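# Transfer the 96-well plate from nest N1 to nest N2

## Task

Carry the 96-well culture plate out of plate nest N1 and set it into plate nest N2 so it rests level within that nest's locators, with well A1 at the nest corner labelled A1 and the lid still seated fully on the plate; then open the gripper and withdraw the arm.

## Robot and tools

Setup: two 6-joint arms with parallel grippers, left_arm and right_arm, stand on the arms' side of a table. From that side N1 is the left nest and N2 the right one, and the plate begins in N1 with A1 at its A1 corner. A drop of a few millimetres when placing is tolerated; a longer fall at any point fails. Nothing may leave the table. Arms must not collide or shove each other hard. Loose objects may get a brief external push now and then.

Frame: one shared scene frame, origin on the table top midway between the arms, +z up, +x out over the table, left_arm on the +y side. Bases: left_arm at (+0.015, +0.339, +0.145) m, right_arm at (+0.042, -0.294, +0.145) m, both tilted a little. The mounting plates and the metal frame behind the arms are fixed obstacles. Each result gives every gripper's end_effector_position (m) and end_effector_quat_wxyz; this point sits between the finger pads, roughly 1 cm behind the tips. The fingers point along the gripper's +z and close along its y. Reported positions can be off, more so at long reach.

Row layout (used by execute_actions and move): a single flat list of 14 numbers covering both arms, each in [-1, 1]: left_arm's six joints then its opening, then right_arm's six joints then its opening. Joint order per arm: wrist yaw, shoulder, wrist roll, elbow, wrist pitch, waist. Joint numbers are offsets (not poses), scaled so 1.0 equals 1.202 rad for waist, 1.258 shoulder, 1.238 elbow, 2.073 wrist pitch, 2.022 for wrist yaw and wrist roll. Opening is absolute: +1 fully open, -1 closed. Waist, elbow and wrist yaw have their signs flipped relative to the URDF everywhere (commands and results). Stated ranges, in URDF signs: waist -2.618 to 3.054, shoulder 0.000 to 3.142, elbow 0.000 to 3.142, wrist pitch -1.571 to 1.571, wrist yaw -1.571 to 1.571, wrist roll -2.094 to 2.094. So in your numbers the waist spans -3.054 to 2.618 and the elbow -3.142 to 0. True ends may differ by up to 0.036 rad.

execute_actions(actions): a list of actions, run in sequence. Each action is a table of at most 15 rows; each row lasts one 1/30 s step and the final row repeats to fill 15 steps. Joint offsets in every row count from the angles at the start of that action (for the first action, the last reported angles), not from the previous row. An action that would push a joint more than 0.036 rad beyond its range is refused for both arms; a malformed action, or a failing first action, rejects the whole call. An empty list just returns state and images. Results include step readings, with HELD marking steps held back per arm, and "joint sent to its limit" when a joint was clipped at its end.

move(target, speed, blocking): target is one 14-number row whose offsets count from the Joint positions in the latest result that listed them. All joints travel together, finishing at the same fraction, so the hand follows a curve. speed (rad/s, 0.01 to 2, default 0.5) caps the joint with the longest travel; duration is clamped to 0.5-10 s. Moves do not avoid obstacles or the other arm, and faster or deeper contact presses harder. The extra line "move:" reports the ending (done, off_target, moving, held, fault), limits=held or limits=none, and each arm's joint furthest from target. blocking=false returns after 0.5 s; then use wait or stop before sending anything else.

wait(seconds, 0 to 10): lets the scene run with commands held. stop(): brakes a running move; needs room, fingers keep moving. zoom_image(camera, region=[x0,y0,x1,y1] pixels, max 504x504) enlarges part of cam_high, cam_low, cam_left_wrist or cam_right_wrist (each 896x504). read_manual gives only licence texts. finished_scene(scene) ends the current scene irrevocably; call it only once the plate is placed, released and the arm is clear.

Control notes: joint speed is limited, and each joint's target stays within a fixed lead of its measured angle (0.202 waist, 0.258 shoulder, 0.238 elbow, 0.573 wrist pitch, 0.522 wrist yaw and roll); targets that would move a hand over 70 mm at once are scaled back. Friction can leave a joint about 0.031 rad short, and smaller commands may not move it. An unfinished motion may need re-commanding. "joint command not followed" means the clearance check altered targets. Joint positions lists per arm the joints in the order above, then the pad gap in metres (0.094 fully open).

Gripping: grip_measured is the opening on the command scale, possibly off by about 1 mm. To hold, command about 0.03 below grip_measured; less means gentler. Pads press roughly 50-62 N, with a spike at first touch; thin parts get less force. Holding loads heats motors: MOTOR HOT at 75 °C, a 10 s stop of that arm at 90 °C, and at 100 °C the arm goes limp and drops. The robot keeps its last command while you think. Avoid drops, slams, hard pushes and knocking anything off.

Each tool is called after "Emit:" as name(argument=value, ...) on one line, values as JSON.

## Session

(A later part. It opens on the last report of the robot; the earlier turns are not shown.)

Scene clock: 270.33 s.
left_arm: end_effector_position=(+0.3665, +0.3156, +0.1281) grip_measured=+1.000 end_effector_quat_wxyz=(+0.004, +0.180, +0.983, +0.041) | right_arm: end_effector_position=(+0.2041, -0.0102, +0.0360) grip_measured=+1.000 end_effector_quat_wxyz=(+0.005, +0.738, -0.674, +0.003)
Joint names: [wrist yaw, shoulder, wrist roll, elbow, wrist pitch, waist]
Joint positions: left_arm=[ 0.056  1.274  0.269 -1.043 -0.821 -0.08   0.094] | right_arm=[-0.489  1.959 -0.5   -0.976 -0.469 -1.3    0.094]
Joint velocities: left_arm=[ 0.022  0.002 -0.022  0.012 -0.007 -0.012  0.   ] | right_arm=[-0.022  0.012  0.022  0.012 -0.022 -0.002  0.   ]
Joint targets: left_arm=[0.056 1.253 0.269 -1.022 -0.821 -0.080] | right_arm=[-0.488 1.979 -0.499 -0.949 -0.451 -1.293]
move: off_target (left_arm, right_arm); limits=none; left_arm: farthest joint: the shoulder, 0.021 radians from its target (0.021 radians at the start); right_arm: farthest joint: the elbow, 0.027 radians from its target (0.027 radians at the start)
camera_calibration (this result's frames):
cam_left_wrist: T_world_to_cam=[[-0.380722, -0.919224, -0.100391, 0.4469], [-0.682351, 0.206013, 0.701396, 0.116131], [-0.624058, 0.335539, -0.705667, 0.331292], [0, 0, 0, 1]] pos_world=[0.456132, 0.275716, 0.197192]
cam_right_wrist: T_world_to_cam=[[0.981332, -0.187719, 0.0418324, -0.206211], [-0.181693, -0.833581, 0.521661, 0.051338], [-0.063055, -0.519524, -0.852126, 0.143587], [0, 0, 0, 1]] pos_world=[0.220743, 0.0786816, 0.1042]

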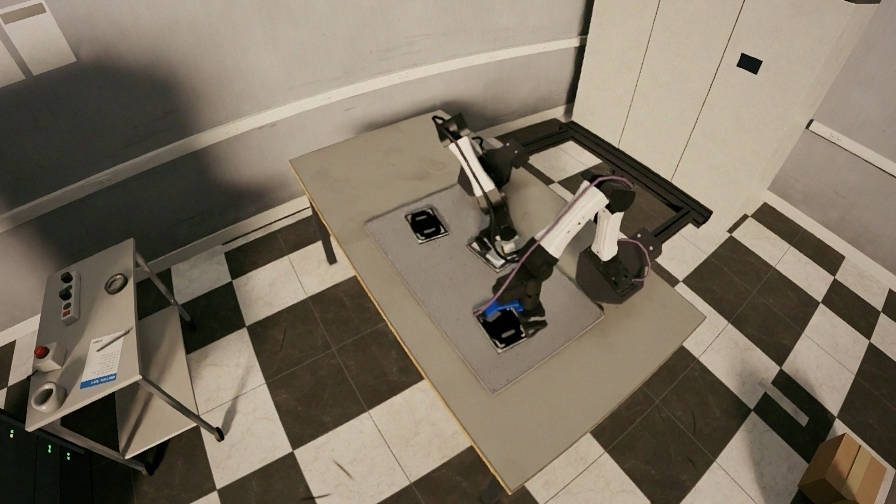

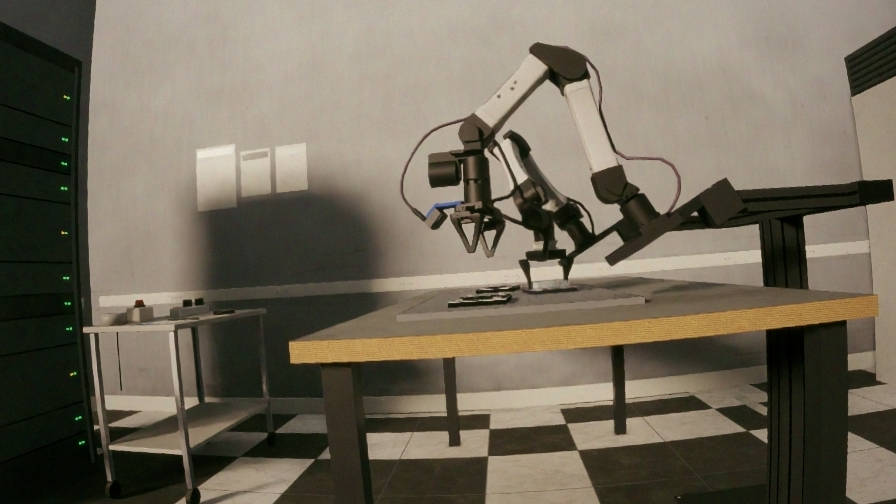

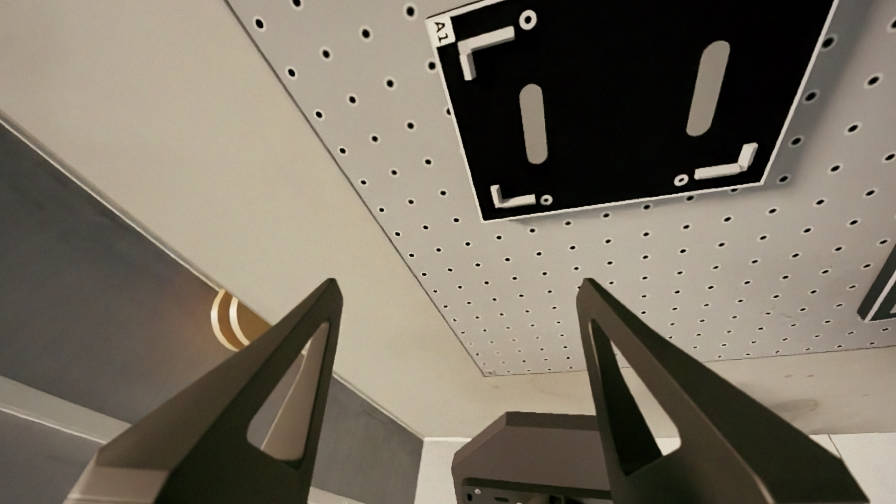

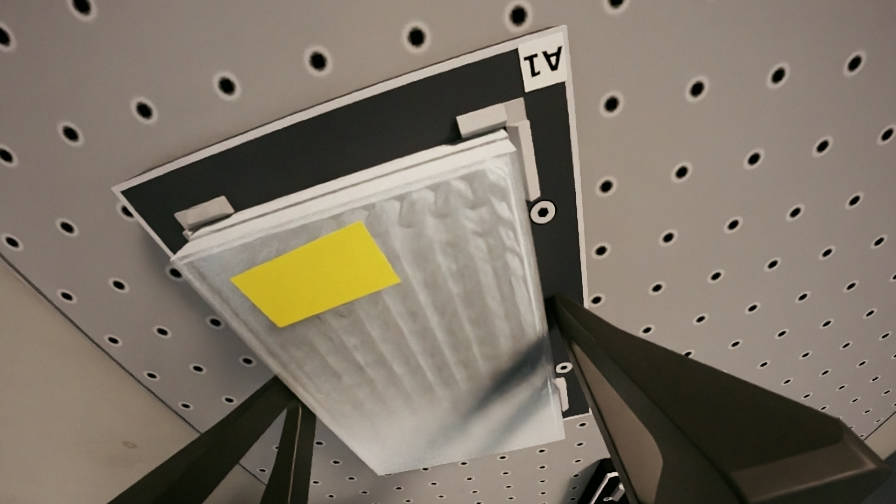

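Lag of the shoulder suggests contact; gripping.

Emit:
execute_actions(actions=[[[0,-0.017,0,0.017,0,0,1,0,0,0,0,0,0,0.9]],[[0,-0.017,0,0.017,0,0,1,0,0,0,0,0,0,0.8]],[[0,-0.017,0,0.017,0,0,1,0,0,0,0,0,0,0.72]],[[0,-0.017,0,0.017,0,0,1,0,0,0,0,0,0,0.72]]])

Emit:
move(target=[0,-0.017,0,0.017,0,0,1,0,-0.07,0,-0.047,-0.06,-0.045,0.72], speed=0.25)

Scene clock: 275.53 s.
left_arm: end_effector_position=(+0.3665, +0.3156, +0.1281) grip_measured=+1.000 end_effector_quat_wxyz=(+0.004, +0.180, +0.983, +0.041) | right_arm: end_effector_position=(+0.2037, -0.0101, +0.0360) grip_measured=+0.797 end_effector_quat_wxyz=(+0.006, +0.739, -0.674, +0.002)
Joint names: [wrist yaw, shoulder, wrist roll, elbow, wrist pitch, waist]
Joint positions: left_arm=[ 0.056  1.274  0.269 -1.043 -0.821 -0.08   0.094] | right_arm=[-0.488  1.959 -0.5   -0.976 -0.469 -1.3    0.084]
Joint velocities: left_arm=[-0.007  0.002  0.051 -0.032 -0.051 -0.017  0.   ] | right_arm=[ 0.066  0.022  0.037  0.002 -0.081 -0.027  0.   ]
Joint targets: left_arm=[0.056 1.253 0.269 -1.022 -0.821 -0.080] | right_arm=[-0.488 1.959 -0.500 -0.976 -0.469 -1.300]
Step readings (joint positions; steps 1 to 15: 1st action; 16 to 30: 2nd action; 31 to 45: 3rd action; 46 to 60: 4th action):
0: left_arm=[0.056 1.274 0.269 -1.043 -0.821 -0.080] | right_arm=[-0.489 1.959 -0.500 -0.976 -0.469 -1.300]
1: left_arm=[0.056 1.274 0.269 -1.043 -0.821 -0.080] | right_arm=[-0.490 1.959 -0.500 -0.976 -0.469 -1.300]
2: left_arm=[0.056 1.274 0.269 -1.043 -0.821 -0.080] | right_arm=[-0.490 1.959 -0.500 -0.976 -0.469 -1.300]
4: left_arm=[0.056 1.274 0.269 -1.043 -0.821 -0.080] | right_arm=[-0.490 1.959 -0.500 -0.976 -0.469 -1.300]
8: left_arm=[0.056 1.274 0.269 -1.043 -0.821 -0.080] | right_arm=[-0.490 1.959 -0.500 -0.976 -0.469 -1.300]
15: left_arm=[0.056 1.274 0.269 -1.043 -0.821 -0.080] | right_arm=[-0.490 1.959 -0.500 -0.976 -0.469 -1.300]
16: left_arm=[0.056 1.274 0.269 -1.043 -0.821 -0.080] | right_arm=[-0.489 1.959 -0.500 -0.976 -0.469 -1.300]
17: left_arm=[0.056 1.274 0.269 -1.043 -0.821 -0.080] | right_arm=[-0.488 1.959 -0.500 -0.976 -0.469 -1.300]
19: left_arm=[0.056 1.274 0.269 -1.043 -0.821 -0.080] | right_arm=[-0.488 1.959 -0.500 -0.976 -0.469 -1.300]
23: left_arm=[0.056 1.274 0.269 -1.043 -0.821 -0.080] | right_arm=[-0.488 1.959 -0.500 -0.976 -0.469 -1.300]
30: left_arm=[0.056 1.274 0.269 -1.043 -0.821 -0.080] | right_arm=[-0.488 1.959 -0.500 -0.976 -0.469 -1.300]
31: left_arm=[0.056 1.274 0.269 -1.043 -0.821 -0.080] | right_arm=[-0.488 1.959 -0.500 -0.976 -0.469 -1.300]
32: left_arm=[0.056 1.274 0.269 -1.043 -0.821 -0.080] | right_arm=[-0.488 1.959 -0.500 -0.976 -0.469 -1.300]
34: left_arm=[0.056 1.274 0.269 -1.043 -0.821 -0.080] | right_arm=[-0.488 1.959 -0.500 -0.976 -0.469 -1.300]
38: left_arm=[0.056 1.274 0.269 -1.043 -0.821 -0.080] | right_arm=[-0.488 1.959 -0.500 -0.976 -0.469 -1.300]
45: left_arm=[0.056 1.274 0.269 -1.043 -0.821 -0.080] | right_arm=[-0.488 1.959 -0.500 -0.976 -0.469 -1.300]
46: left_arm=[0.056 1.274 0.269 -1.043 -0.821 -0.080] | right_arm=[-0.488 1.959 -0.500 -0.976 -0.469 -1.300]
47: left_arm=[0.056 1.274 0.269 -1.043 -0.821 -0.080] | right_arm=[-0.488 1.959 -0.500 -0.976 -0.469 -1.300]
49: left_arm=[0.056 1.274 0.269 -1.043 -0.821 -0.080] | right_arm=[-0.488 1.959 -0.500 -0.976 -0.469 -1.300]
53: left_arm=[0.056 1.274 0.269 -1.043 -0.821 -0.080] | right_arm=[-0.488 1.959 -0.500 -0.976 -0.469 -1.300]
60: Joint positions above
camera_calibration (this result's frames):
cam_left_wrist: T_world_to_cam=[[-0.380722, -0.919224, -0.100391, 0.4469], [-0.682351, 0.206013, 0.701396, 0.116131], [-0.624058, 0.335539, -0.705667, 0.331292], [0, 0, 0, 1]] pos_world=[0.456132, 0.275716, 0.197192]
cam_right_wrist: T_world_to_cam=[[0.981486, -0.187253, 0.0402602, -0.205805], [-0.180493, -0.833921, 0.521534, 0.0510812], [-0.064085, -0.519145, -0.85228, 0.143883], [0, 0, 0, 1]] pos_world=[0.220435, 0.0787562, 0.104274]

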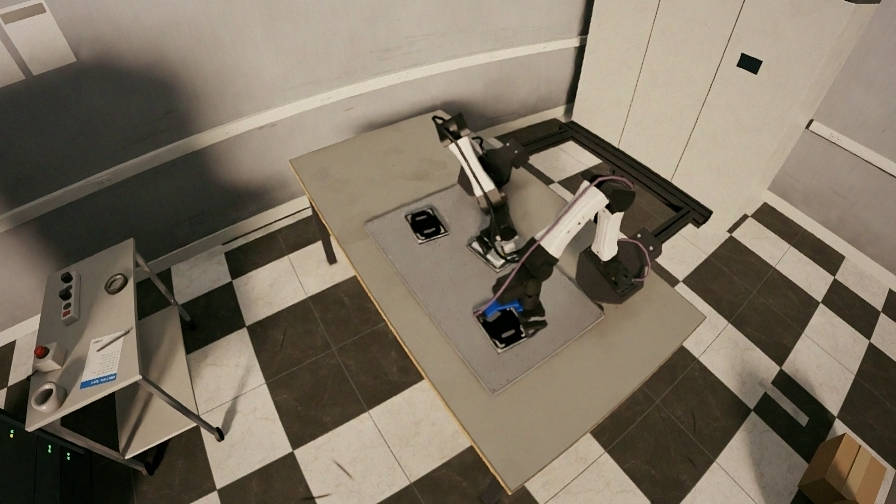

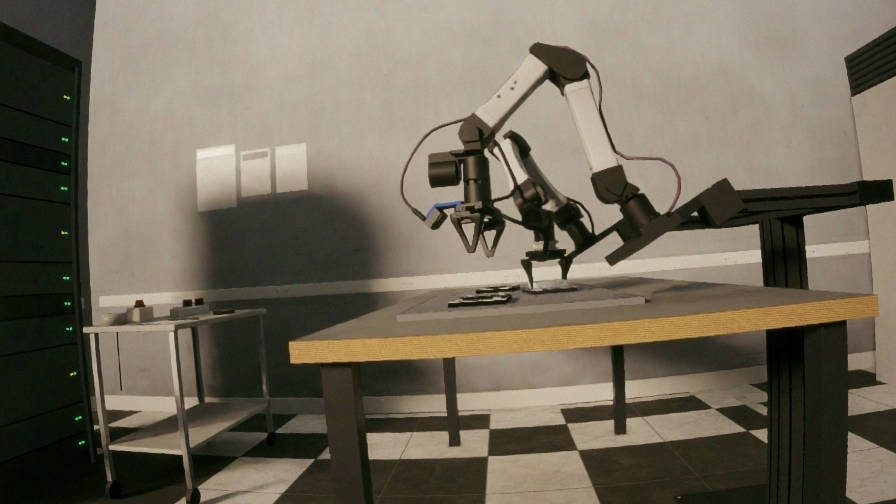

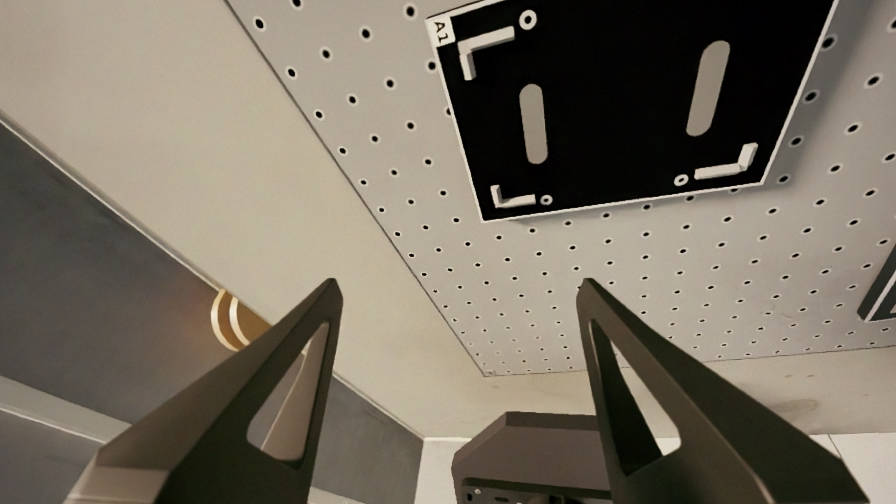

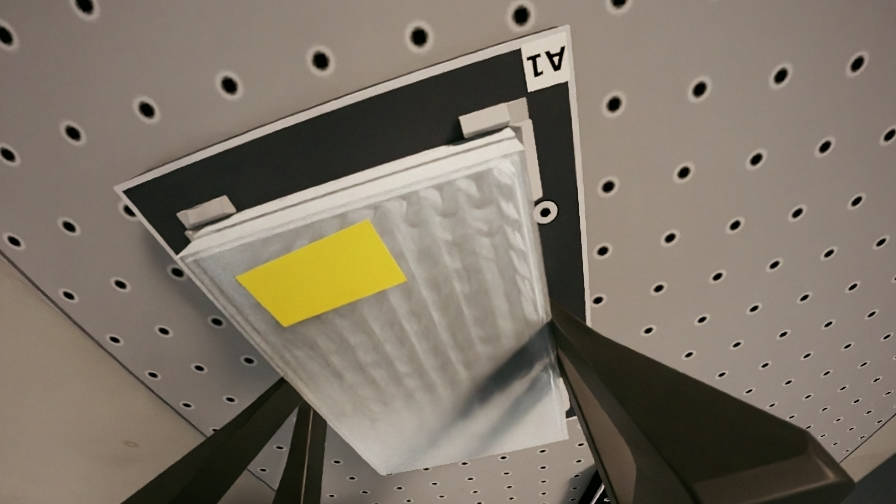

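Scene clock: 276.70 s.
left_arm: end_effector_position=(+0.3665, +0.3156, +0.1281) grip_measured=+1.000 end_effector_quat_wxyz=(+0.004, +0.180, +0.983, +0.041) | right_arm: end_effector_position=(+0.2051, -0.0049, +0.0654) grip_measured=+0.797 end_effector_quat_wxyz=(-0.002, +0.752, -0.659, -0.002)
Joint names: [wrist yaw, shoulder, wrist roll, elbow, wrist pitch, waist]
Joint positions: left_arm=[ 0.056  1.274  0.269 -1.043 -0.821 -0.08   0.094] | right_arm=[-0.49   1.892 -0.5   -1.011 -0.577 -1.345  0.084]
Joint velocities: left_arm=[ 0.022 -0.012  0.022  0.007  0.007  0.012  0.   ] | right_arm=[ 0.022  0.002 -0.022  0.002  0.022  0.007  0.   ]
Joint targets: left_arm=[0.056 1.253 0.269 -1.022 -0.821 -0.080] | right_arm=[-0.488 1.871 -0.500 -1.034 -0.594 -1.354]
move: off_target (left_arm, right_arm); limits=none; left_arm: farthest joint: the shoulder, 0.021 radians from its target (0.021 radians at the start); right_arm: farthest joint: the elbow, 0.023 radians from its target (0.058 radians at the start)
camera_calibration (this result's frames):
cam_left_wrist: T_world_to_cam=[[-0.380722, -0.919224, -0.100391, 0.4469], [-0.682351, 0.206013, 0.701396, 0.116131], [-0.624058, 0.335539, -0.705667, 0.331292], [0, 0, 0, 1]] pos_world=[0.456132, 0.275716, 0.197192]
cam_right_wrist: T_world_to_cam=[[0.988306, -0.146909, 0.0408615, -0.208609], [-0.147185, -0.849024, 0.50744, 0.0343361], [-0.0398551, -0.50752, -0.860718, 0.167343], [0, 0, 0, 1]] pos_world=[0.217893, 0.0834358, 0.135136]

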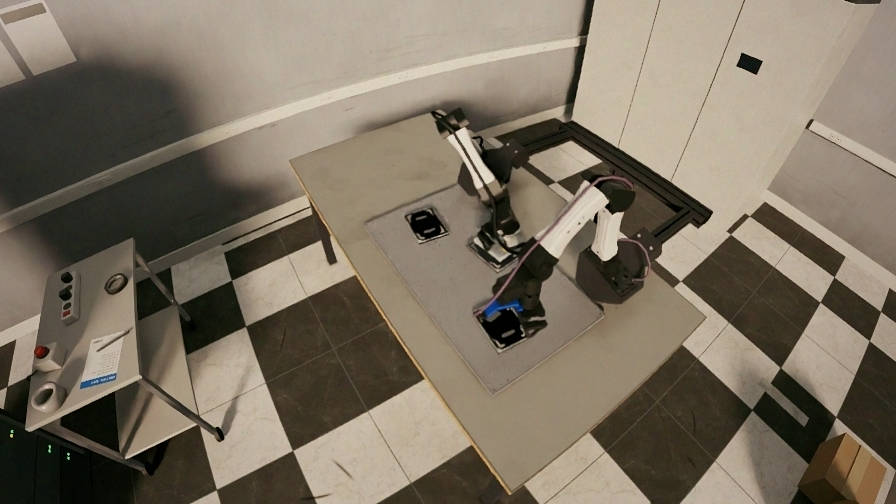

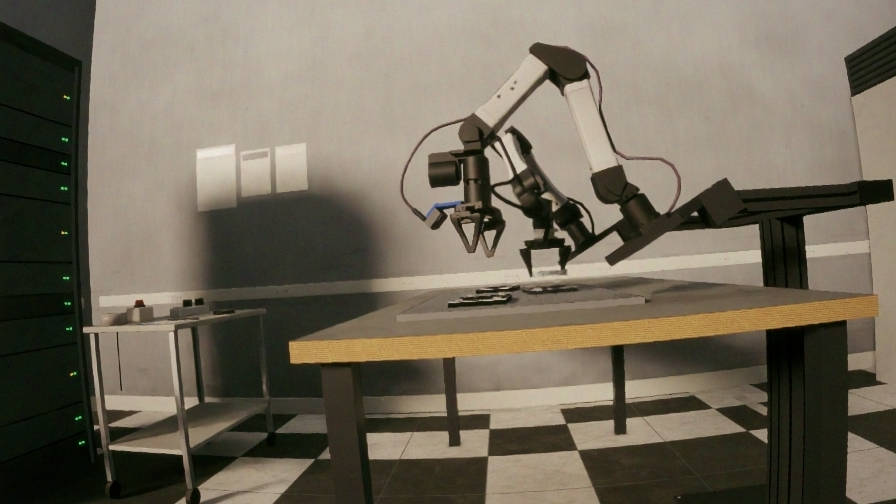

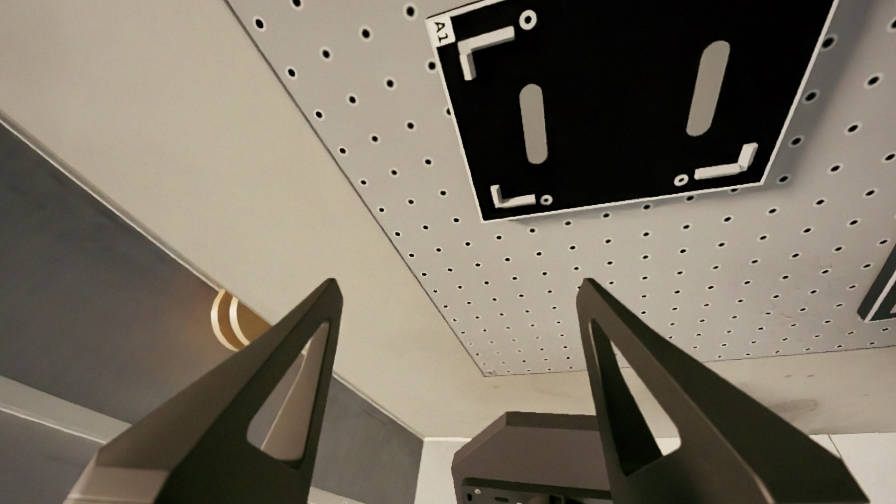

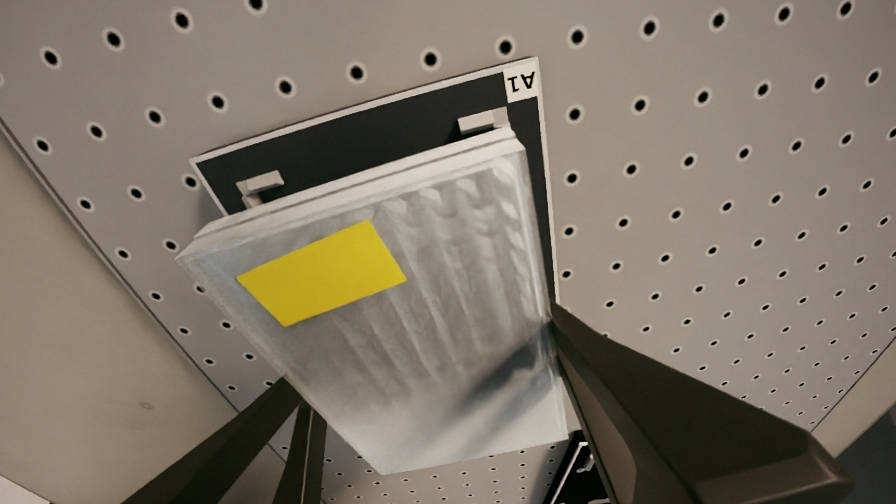

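Emit:
execute_actions(actions=[])

Scene clock: 290.77 s.
left_arm: end_effector_position=(+0.3665, +0.3156, +0.1281) grip_measured=+1.000 end_effector_quat_wxyz=(+0.004, +0.180, +0.983, +0.041) | right_arm: end_effector_position=(+0.2051, -0.0050, +0.0654) grip_measured=+0.797 end_effector_quat_wxyz=(-0.001, +0.752, -0.659, -0.002)
Joint names: [wrist yaw, shoulder, wrist roll, elbow, wrist pitch, waist]
Joint positions: left_arm=[ 0.056  1.274  0.269 -1.043 -0.821 -0.08   0.094] | right_arm=[-0.49   1.892 -0.5   -1.011 -0.577 -1.345  0.084]
Joint velocities: left_arm=[-0.022  0.002 -0.007  0.007 -0.007 -0.012  0.   ] | right_arm=[-0.022  0.002  0.066 -0.027  0.051 -0.007  0.   ]
Joint targets: left_arm=[0.056 1.253 0.269 -1.022 -0.821 -0.080] | right_arm=[-0.488 1.871 -0.500 -1.034 -0.594 -1.354]
camera_calibration (this result's frames):
cam_left_wrist: T_world_to_cam=[[-0.380722, -0.919224, -0.100391, 0.4469], [-0.682351, 0.206013, 0.701396, 0.116131], [-0.624058, 0.335539, -0.705667, 0.331292], [0, 0, 0, 1]] pos_world=[0.456132, 0.275716, 0.197192]
cam_right_wrist: T_world_to_cam=[[0.988337, -0.146718, 0.040789, -0.208591], [-0.146971, -0.848891, 0.507724, 0.0342017], [-0.0398667, -0.507798, -0.860553, 0.167291], [0, 0, 0, 1]] pos_world=[0.217854, 0.0833796, 0.135106]

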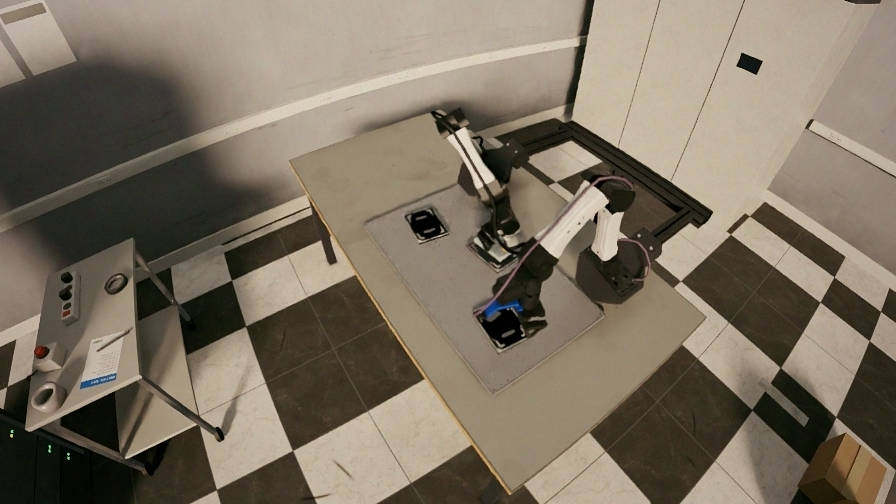

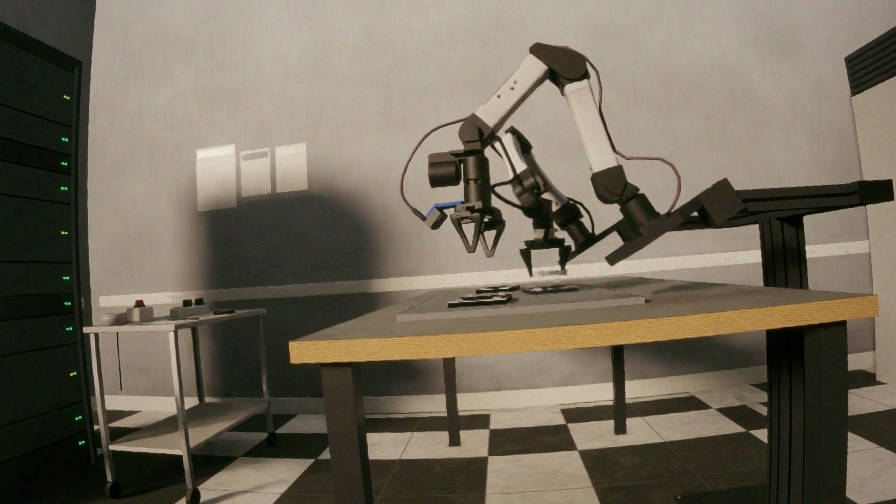

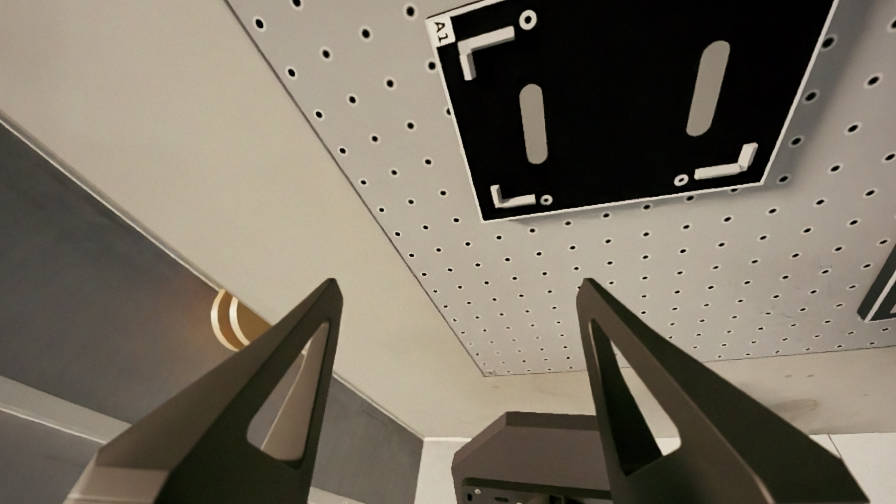

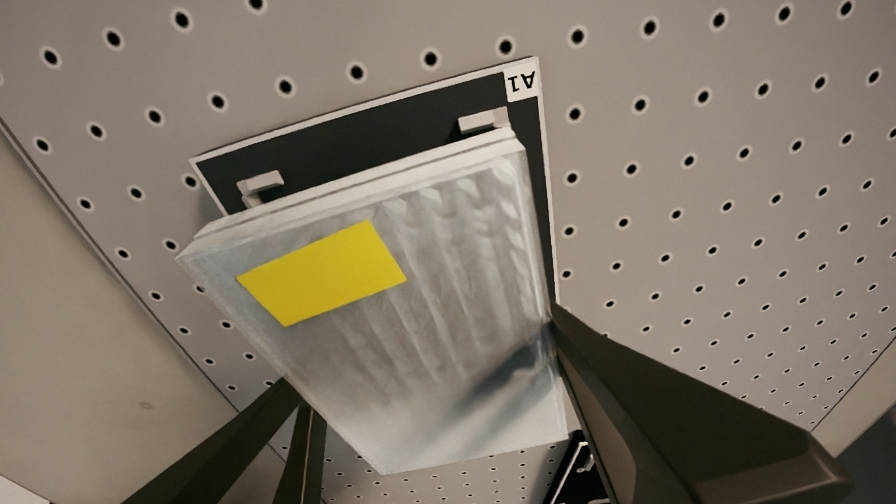

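Emit:
move(target=[0,0,0,0,0,0,1, 0,-0.12,0,0,-0.07,0,0.72], speed=0.3)

Emit:
move(target=[0,0,0,0,0,0,1, 0.14,-0.42,-0.351,0.168,0.01,0.776,0.72], speed=0.5)

Scene clock: 301.50 s.
left_arm: end_effector_position=(+0.3665, +0.3156, +0.1281) grip_measured=+1.000 end_effector_quat_wxyz=(+0.004, +0.180, +0.983, +0.041) | right_arm: end_effector_position=(+0.2178, -0.0216, +0.0986) grip_measured=+0.797 end_effector_quat_wxyz=(-0.002, +0.752, -0.659, -0.002)
Joint names: [wrist yaw, shoulder, wrist roll, elbow, wrist pitch, waist]
Joint positions: left_arm=[ 0.056  1.274  0.269 -1.043 -0.821 -0.08   0.094] | right_arm=[-0.49   1.762 -0.5   -1.011 -0.706 -1.345  0.084]
Joint velocities: left_arm=[0.007 0.002 0.007 0.012 0.022 0.017 0.   ] | right_arm=[-0.037 -0.007 -0.095  0.002 -0.022  0.002 -0.   ]
Joint targets: left_arm=[0.056 1.274 0.269 -1.043 -0.821 -0.080] | right_arm=[-0.490 1.741 -0.500 -1.011 -0.723 -1.345]
move: off_target (right_arm); limits=none; left_arm: farthest joint: the waist, 0.000 radians from its target (0.000 radians at the start); right_arm: farthest joint: the shoulder, 0.021 radians from its target (0.151 radians at the start)
camera_calibration (this result's frames):
cam_left_wrist: T_world_to_cam=[[-0.380722, -0.919224, -0.100391, 0.4469], [-0.682351, 0.206013, 0.701396, 0.116131], [-0.624058, 0.335539, -0.705667, 0.331292], [0, 0, 0, 1]] pos_world=[0.456132, 0.275716, 0.197192]
cam_right_wrist: T_world_to_cam=[[0.988211, -0.147482, 0.0410786, -0.224957], [-0.147827, -0.849421, 0.506587, 0.00539096], [-0.0398197, -0.506688, -0.86121, 0.187963], [0, 0, 0, 1]] pos_world=[0.230586, 0.0666406, 0.168385]

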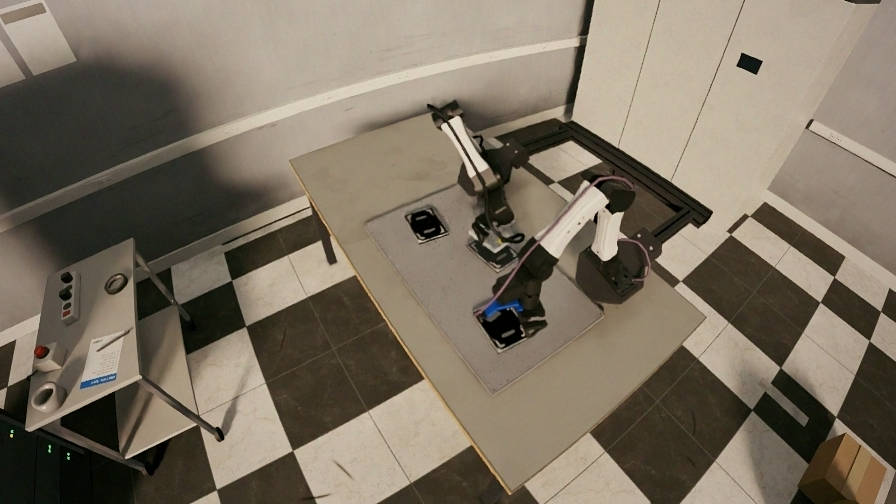

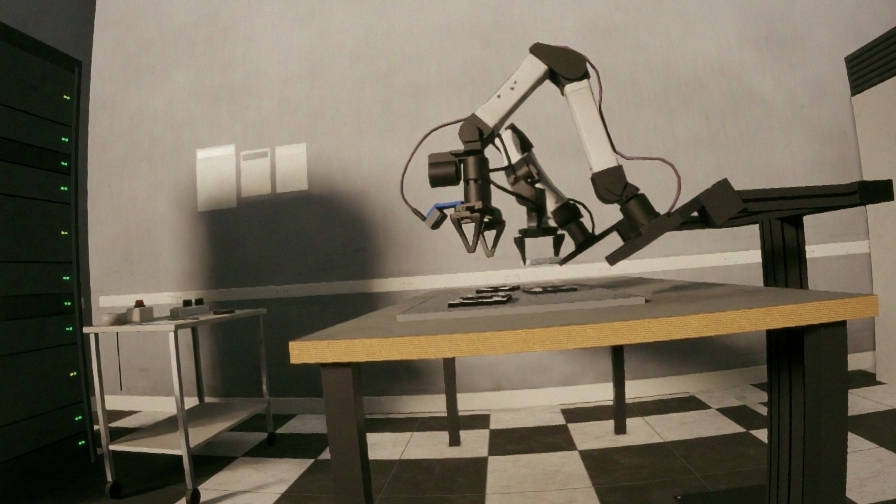

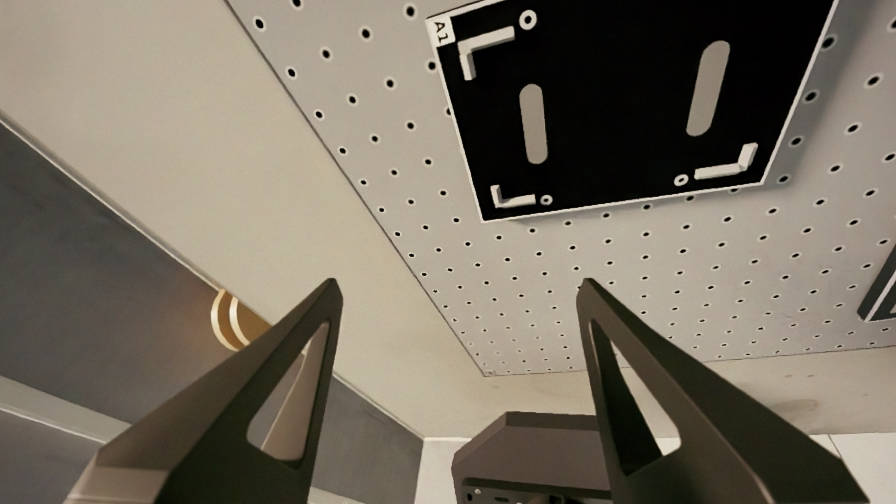

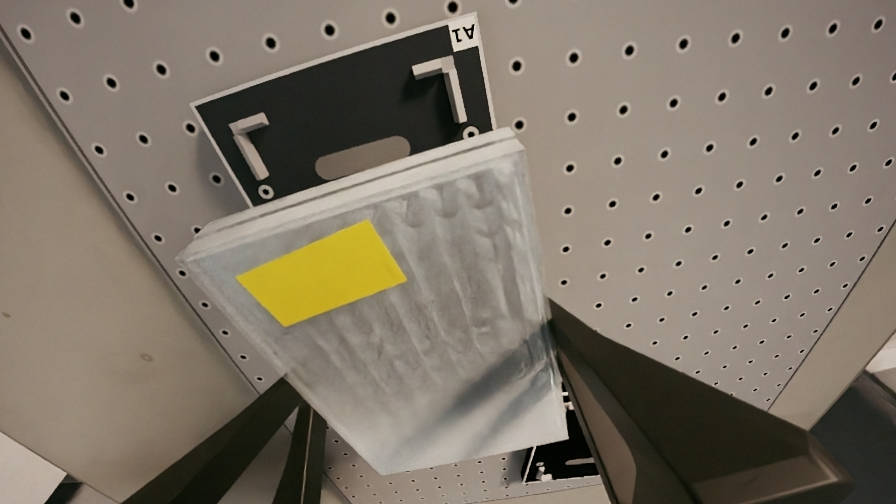

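Scene clock: 304.10 s.
left_arm: end_effector_position=(+0.3665, +0.3156, +0.1281) grip_measured=+1.000 end_effector_quat_wxyz=(+0.004, +0.180, +0.983, +0.041) | right_arm: end_effector_position=(+0.3406, -0.2436, +0.0965) grip_measured=+0.797 end_effector_quat_wxyz=(+0.012, +0.667, -0.745, -0.002)
Joint names: [wrist yaw, shoulder, wrist roll, elbow, wrist pitch, waist]
Joint positions: left_arm=[ 0.056  1.274  0.269 -1.043 -0.821 -0.08   0.094] | right_arm=[-0.217  1.257 -1.198 -0.823 -0.7   -0.418  0.084]
Joint velocities: left_arm=[-0.066 -0.007  0.022  0.012 -0.037 -0.002  0.   ] | right_arm=[ 0.051  0.002  0.007  0.012 -0.022  0.012 -0.   ]
Joint targets: left_arm=[0.056 1.274 0.269 -1.043 -0.821 -0.080] | right_arm=[-0.207 1.234 -1.209 -0.803 -0.685 -0.412]
move: off_target (right_arm); limits=none; left_arm: farthest joint: the waist, 0.000 radians from its target (0.000 radians at the start); right_arm: farthest joint: the shoulder, 0.023 radians from its target (0.529 radians at the start)
camera_calibration (this result's frames):
cam_left_wrist: T_world_to_cam=[[-0.380722, -0.919224, -0.100391, 0.4469], [-0.682351, 0.206013, 0.701396, 0.116131], [-0.624058, 0.335539, -0.705667, 0.331292], [0, 0, 0, 1]] pos_world=[0.456132, 0.275716, 0.197192]
cam_right_wrist: T_world_to_cam=[[0.924342, -0.38054, 0.027957, -0.412722], [-0.336807, -0.779288, 0.528462, -0.0846301], [-0.179314, -0.497895, -0.848497, 0.126961], [0, 0, 0, 1]] pos_world=[0.375758, -0.159795, 0.163988]

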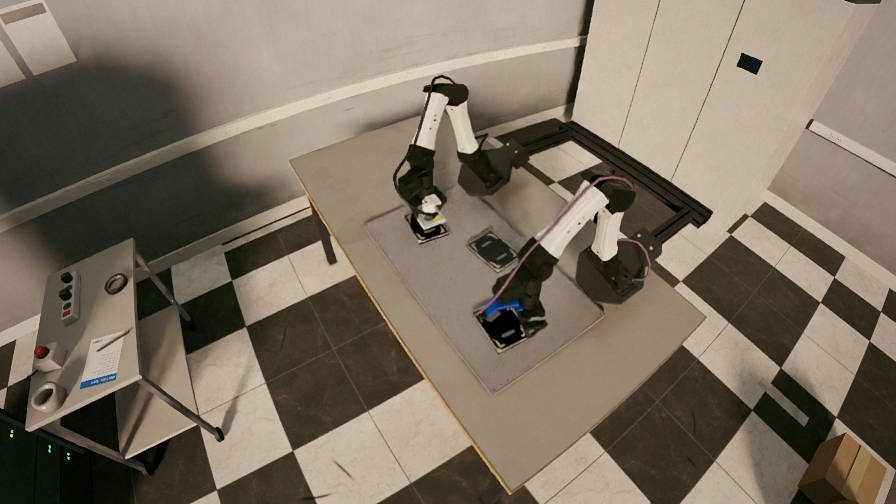

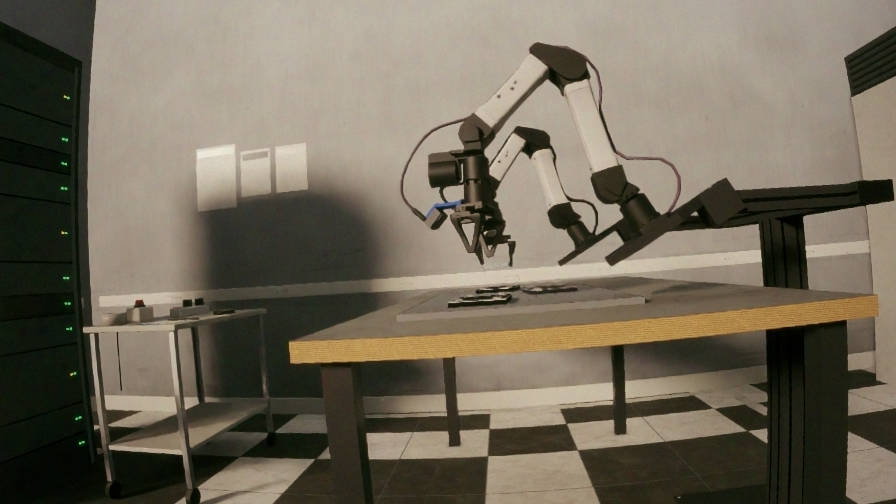

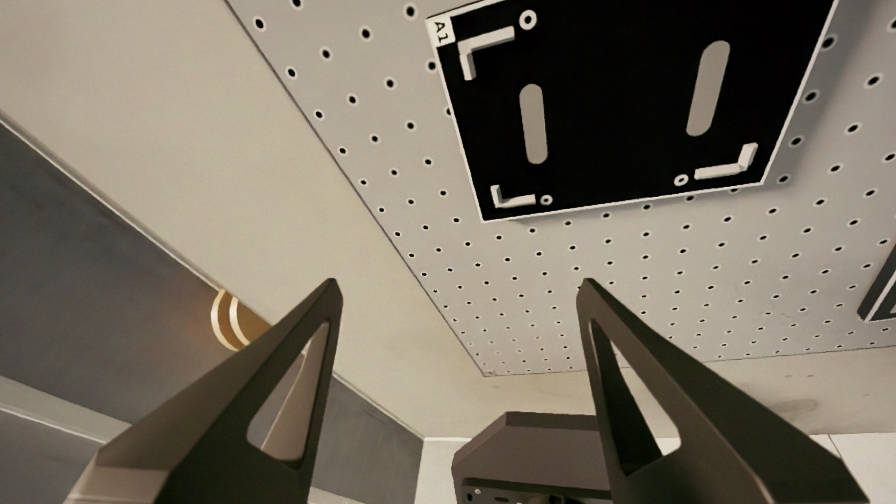

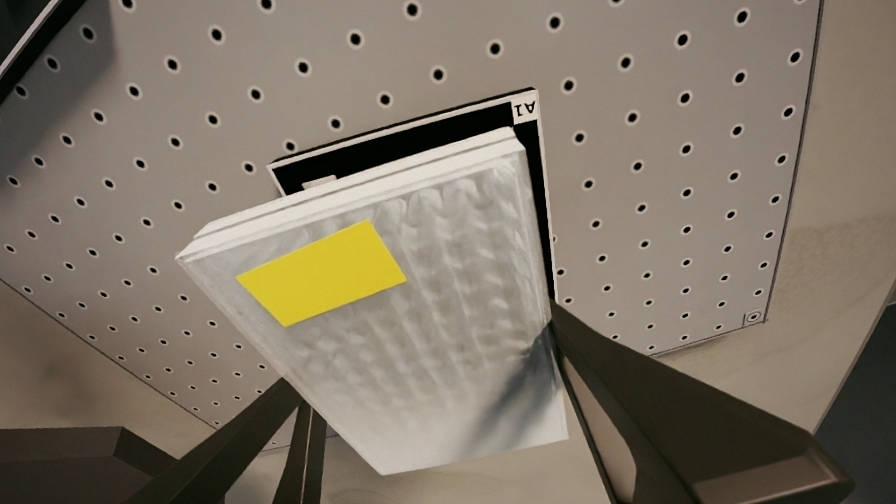

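Emit:
move(target=[0,0,0,0,0,0,1, 0.044,0.043,-0.077,0.071,0.08,0.135,0.72], speed=0.15)

Scene clock: 313.87 s.
left_arm: end_effector_position=(+0.3665, +0.3156, +0.1281) grip_measured=+1.000 end_effector_quat_wxyz=(+0.004, +0.180, +0.983, +0.041) | right_arm: end_effector_position=(+0.3439, -0.2714, +0.0685) grip_measured=+0.797 end_effector_quat_wxyz=(+0.002, +0.667, -0.745, -0.003)
Joint names: [wrist yaw, shoulder, wrist roll, elbow, wrist pitch, waist]
Joint positions: left_arm=[ 0.056  1.274  0.269 -1.043 -0.821 -0.08   0.094] | right_arm=[-0.137  1.296 -1.343 -0.755 -0.55  -0.262  0.084]
Joint velocities: left_arm=[-0.022  0.002 -0.051 -0.007  0.051 -0.007  0.   ] | right_arm=[-0.007 -0.002 -0.037 -0.002 -0.007 -0.002 -0.001]
Joint targets: left_arm=[0.056 1.274 0.269 -1.043 -0.821 -0.080] | right_arm=[-0.128 1.311 -1.354 -0.735 -0.534 -0.256]
move: done; limits=none; left_arm: farthest joint: the waist, 0.000 radians from its target (0.000 radians at the start); right_arm: farthest joint: the elbow, 0.019 radians from its target (0.088 radians at the start)
camera_calibration (this result's frames):
cam_left_wrist: T_world_to_cam=[[-0.380722, -0.919224, -0.100391, 0.4469], [-0.682351, 0.206013, 0.701396, 0.116131], [-0.624058, 0.335539, -0.705667, 0.331292], [0, 0, 0, 1]] pos_world=[0.456132, 0.275716, 0.197192]
cam_right_wrist: T_world_to_cam=[[0.923927, -0.380888, 0.0358115, -0.426119], [-0.344051, -0.786323, 0.513152, -0.088739], [-0.167294, -0.486436, -0.857551, 0.0895659], [0, 0, 0, 1]] pos_world=[0.378156, -0.188513, 0.137604]

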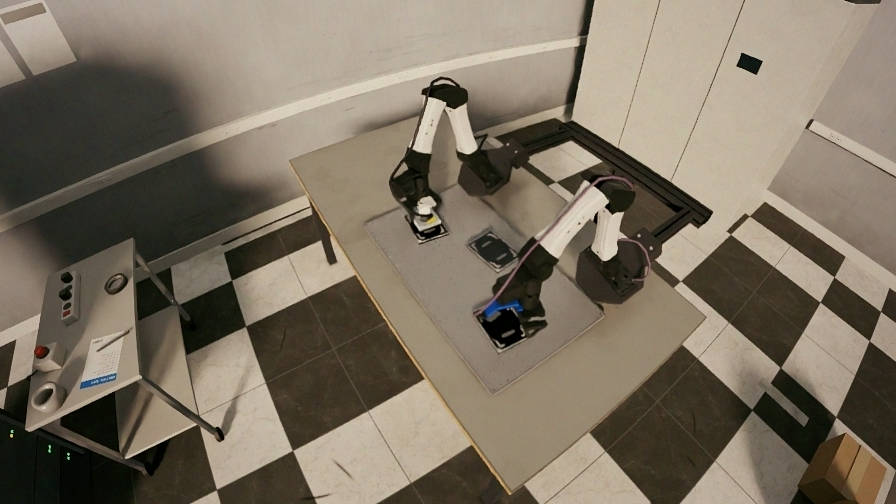

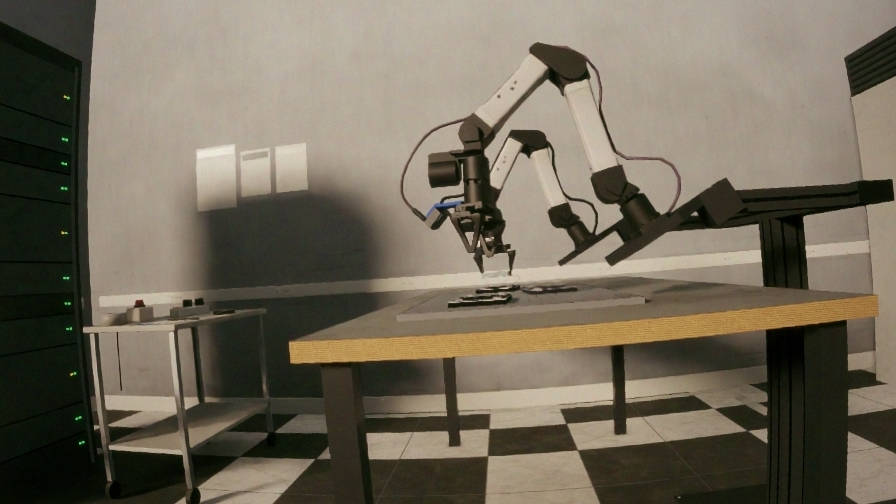

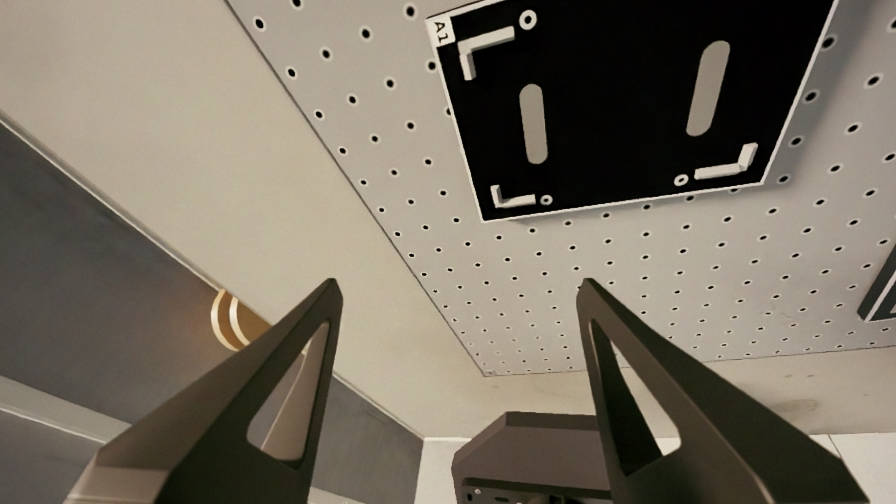

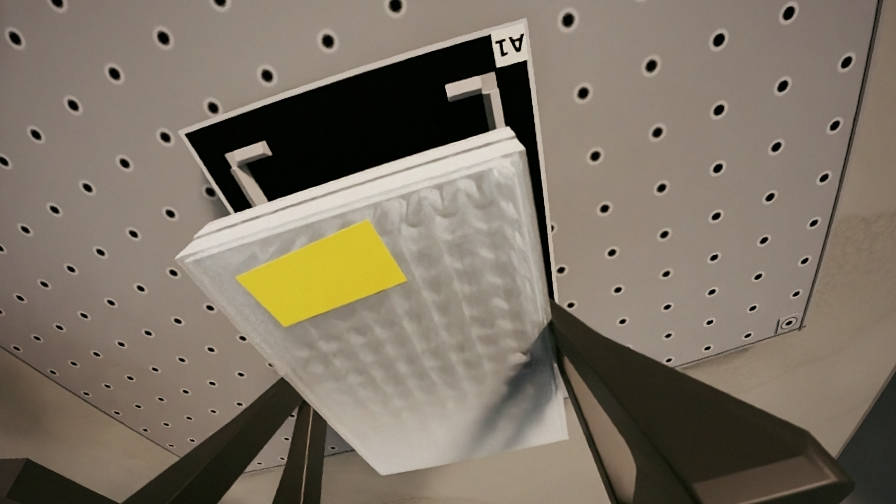

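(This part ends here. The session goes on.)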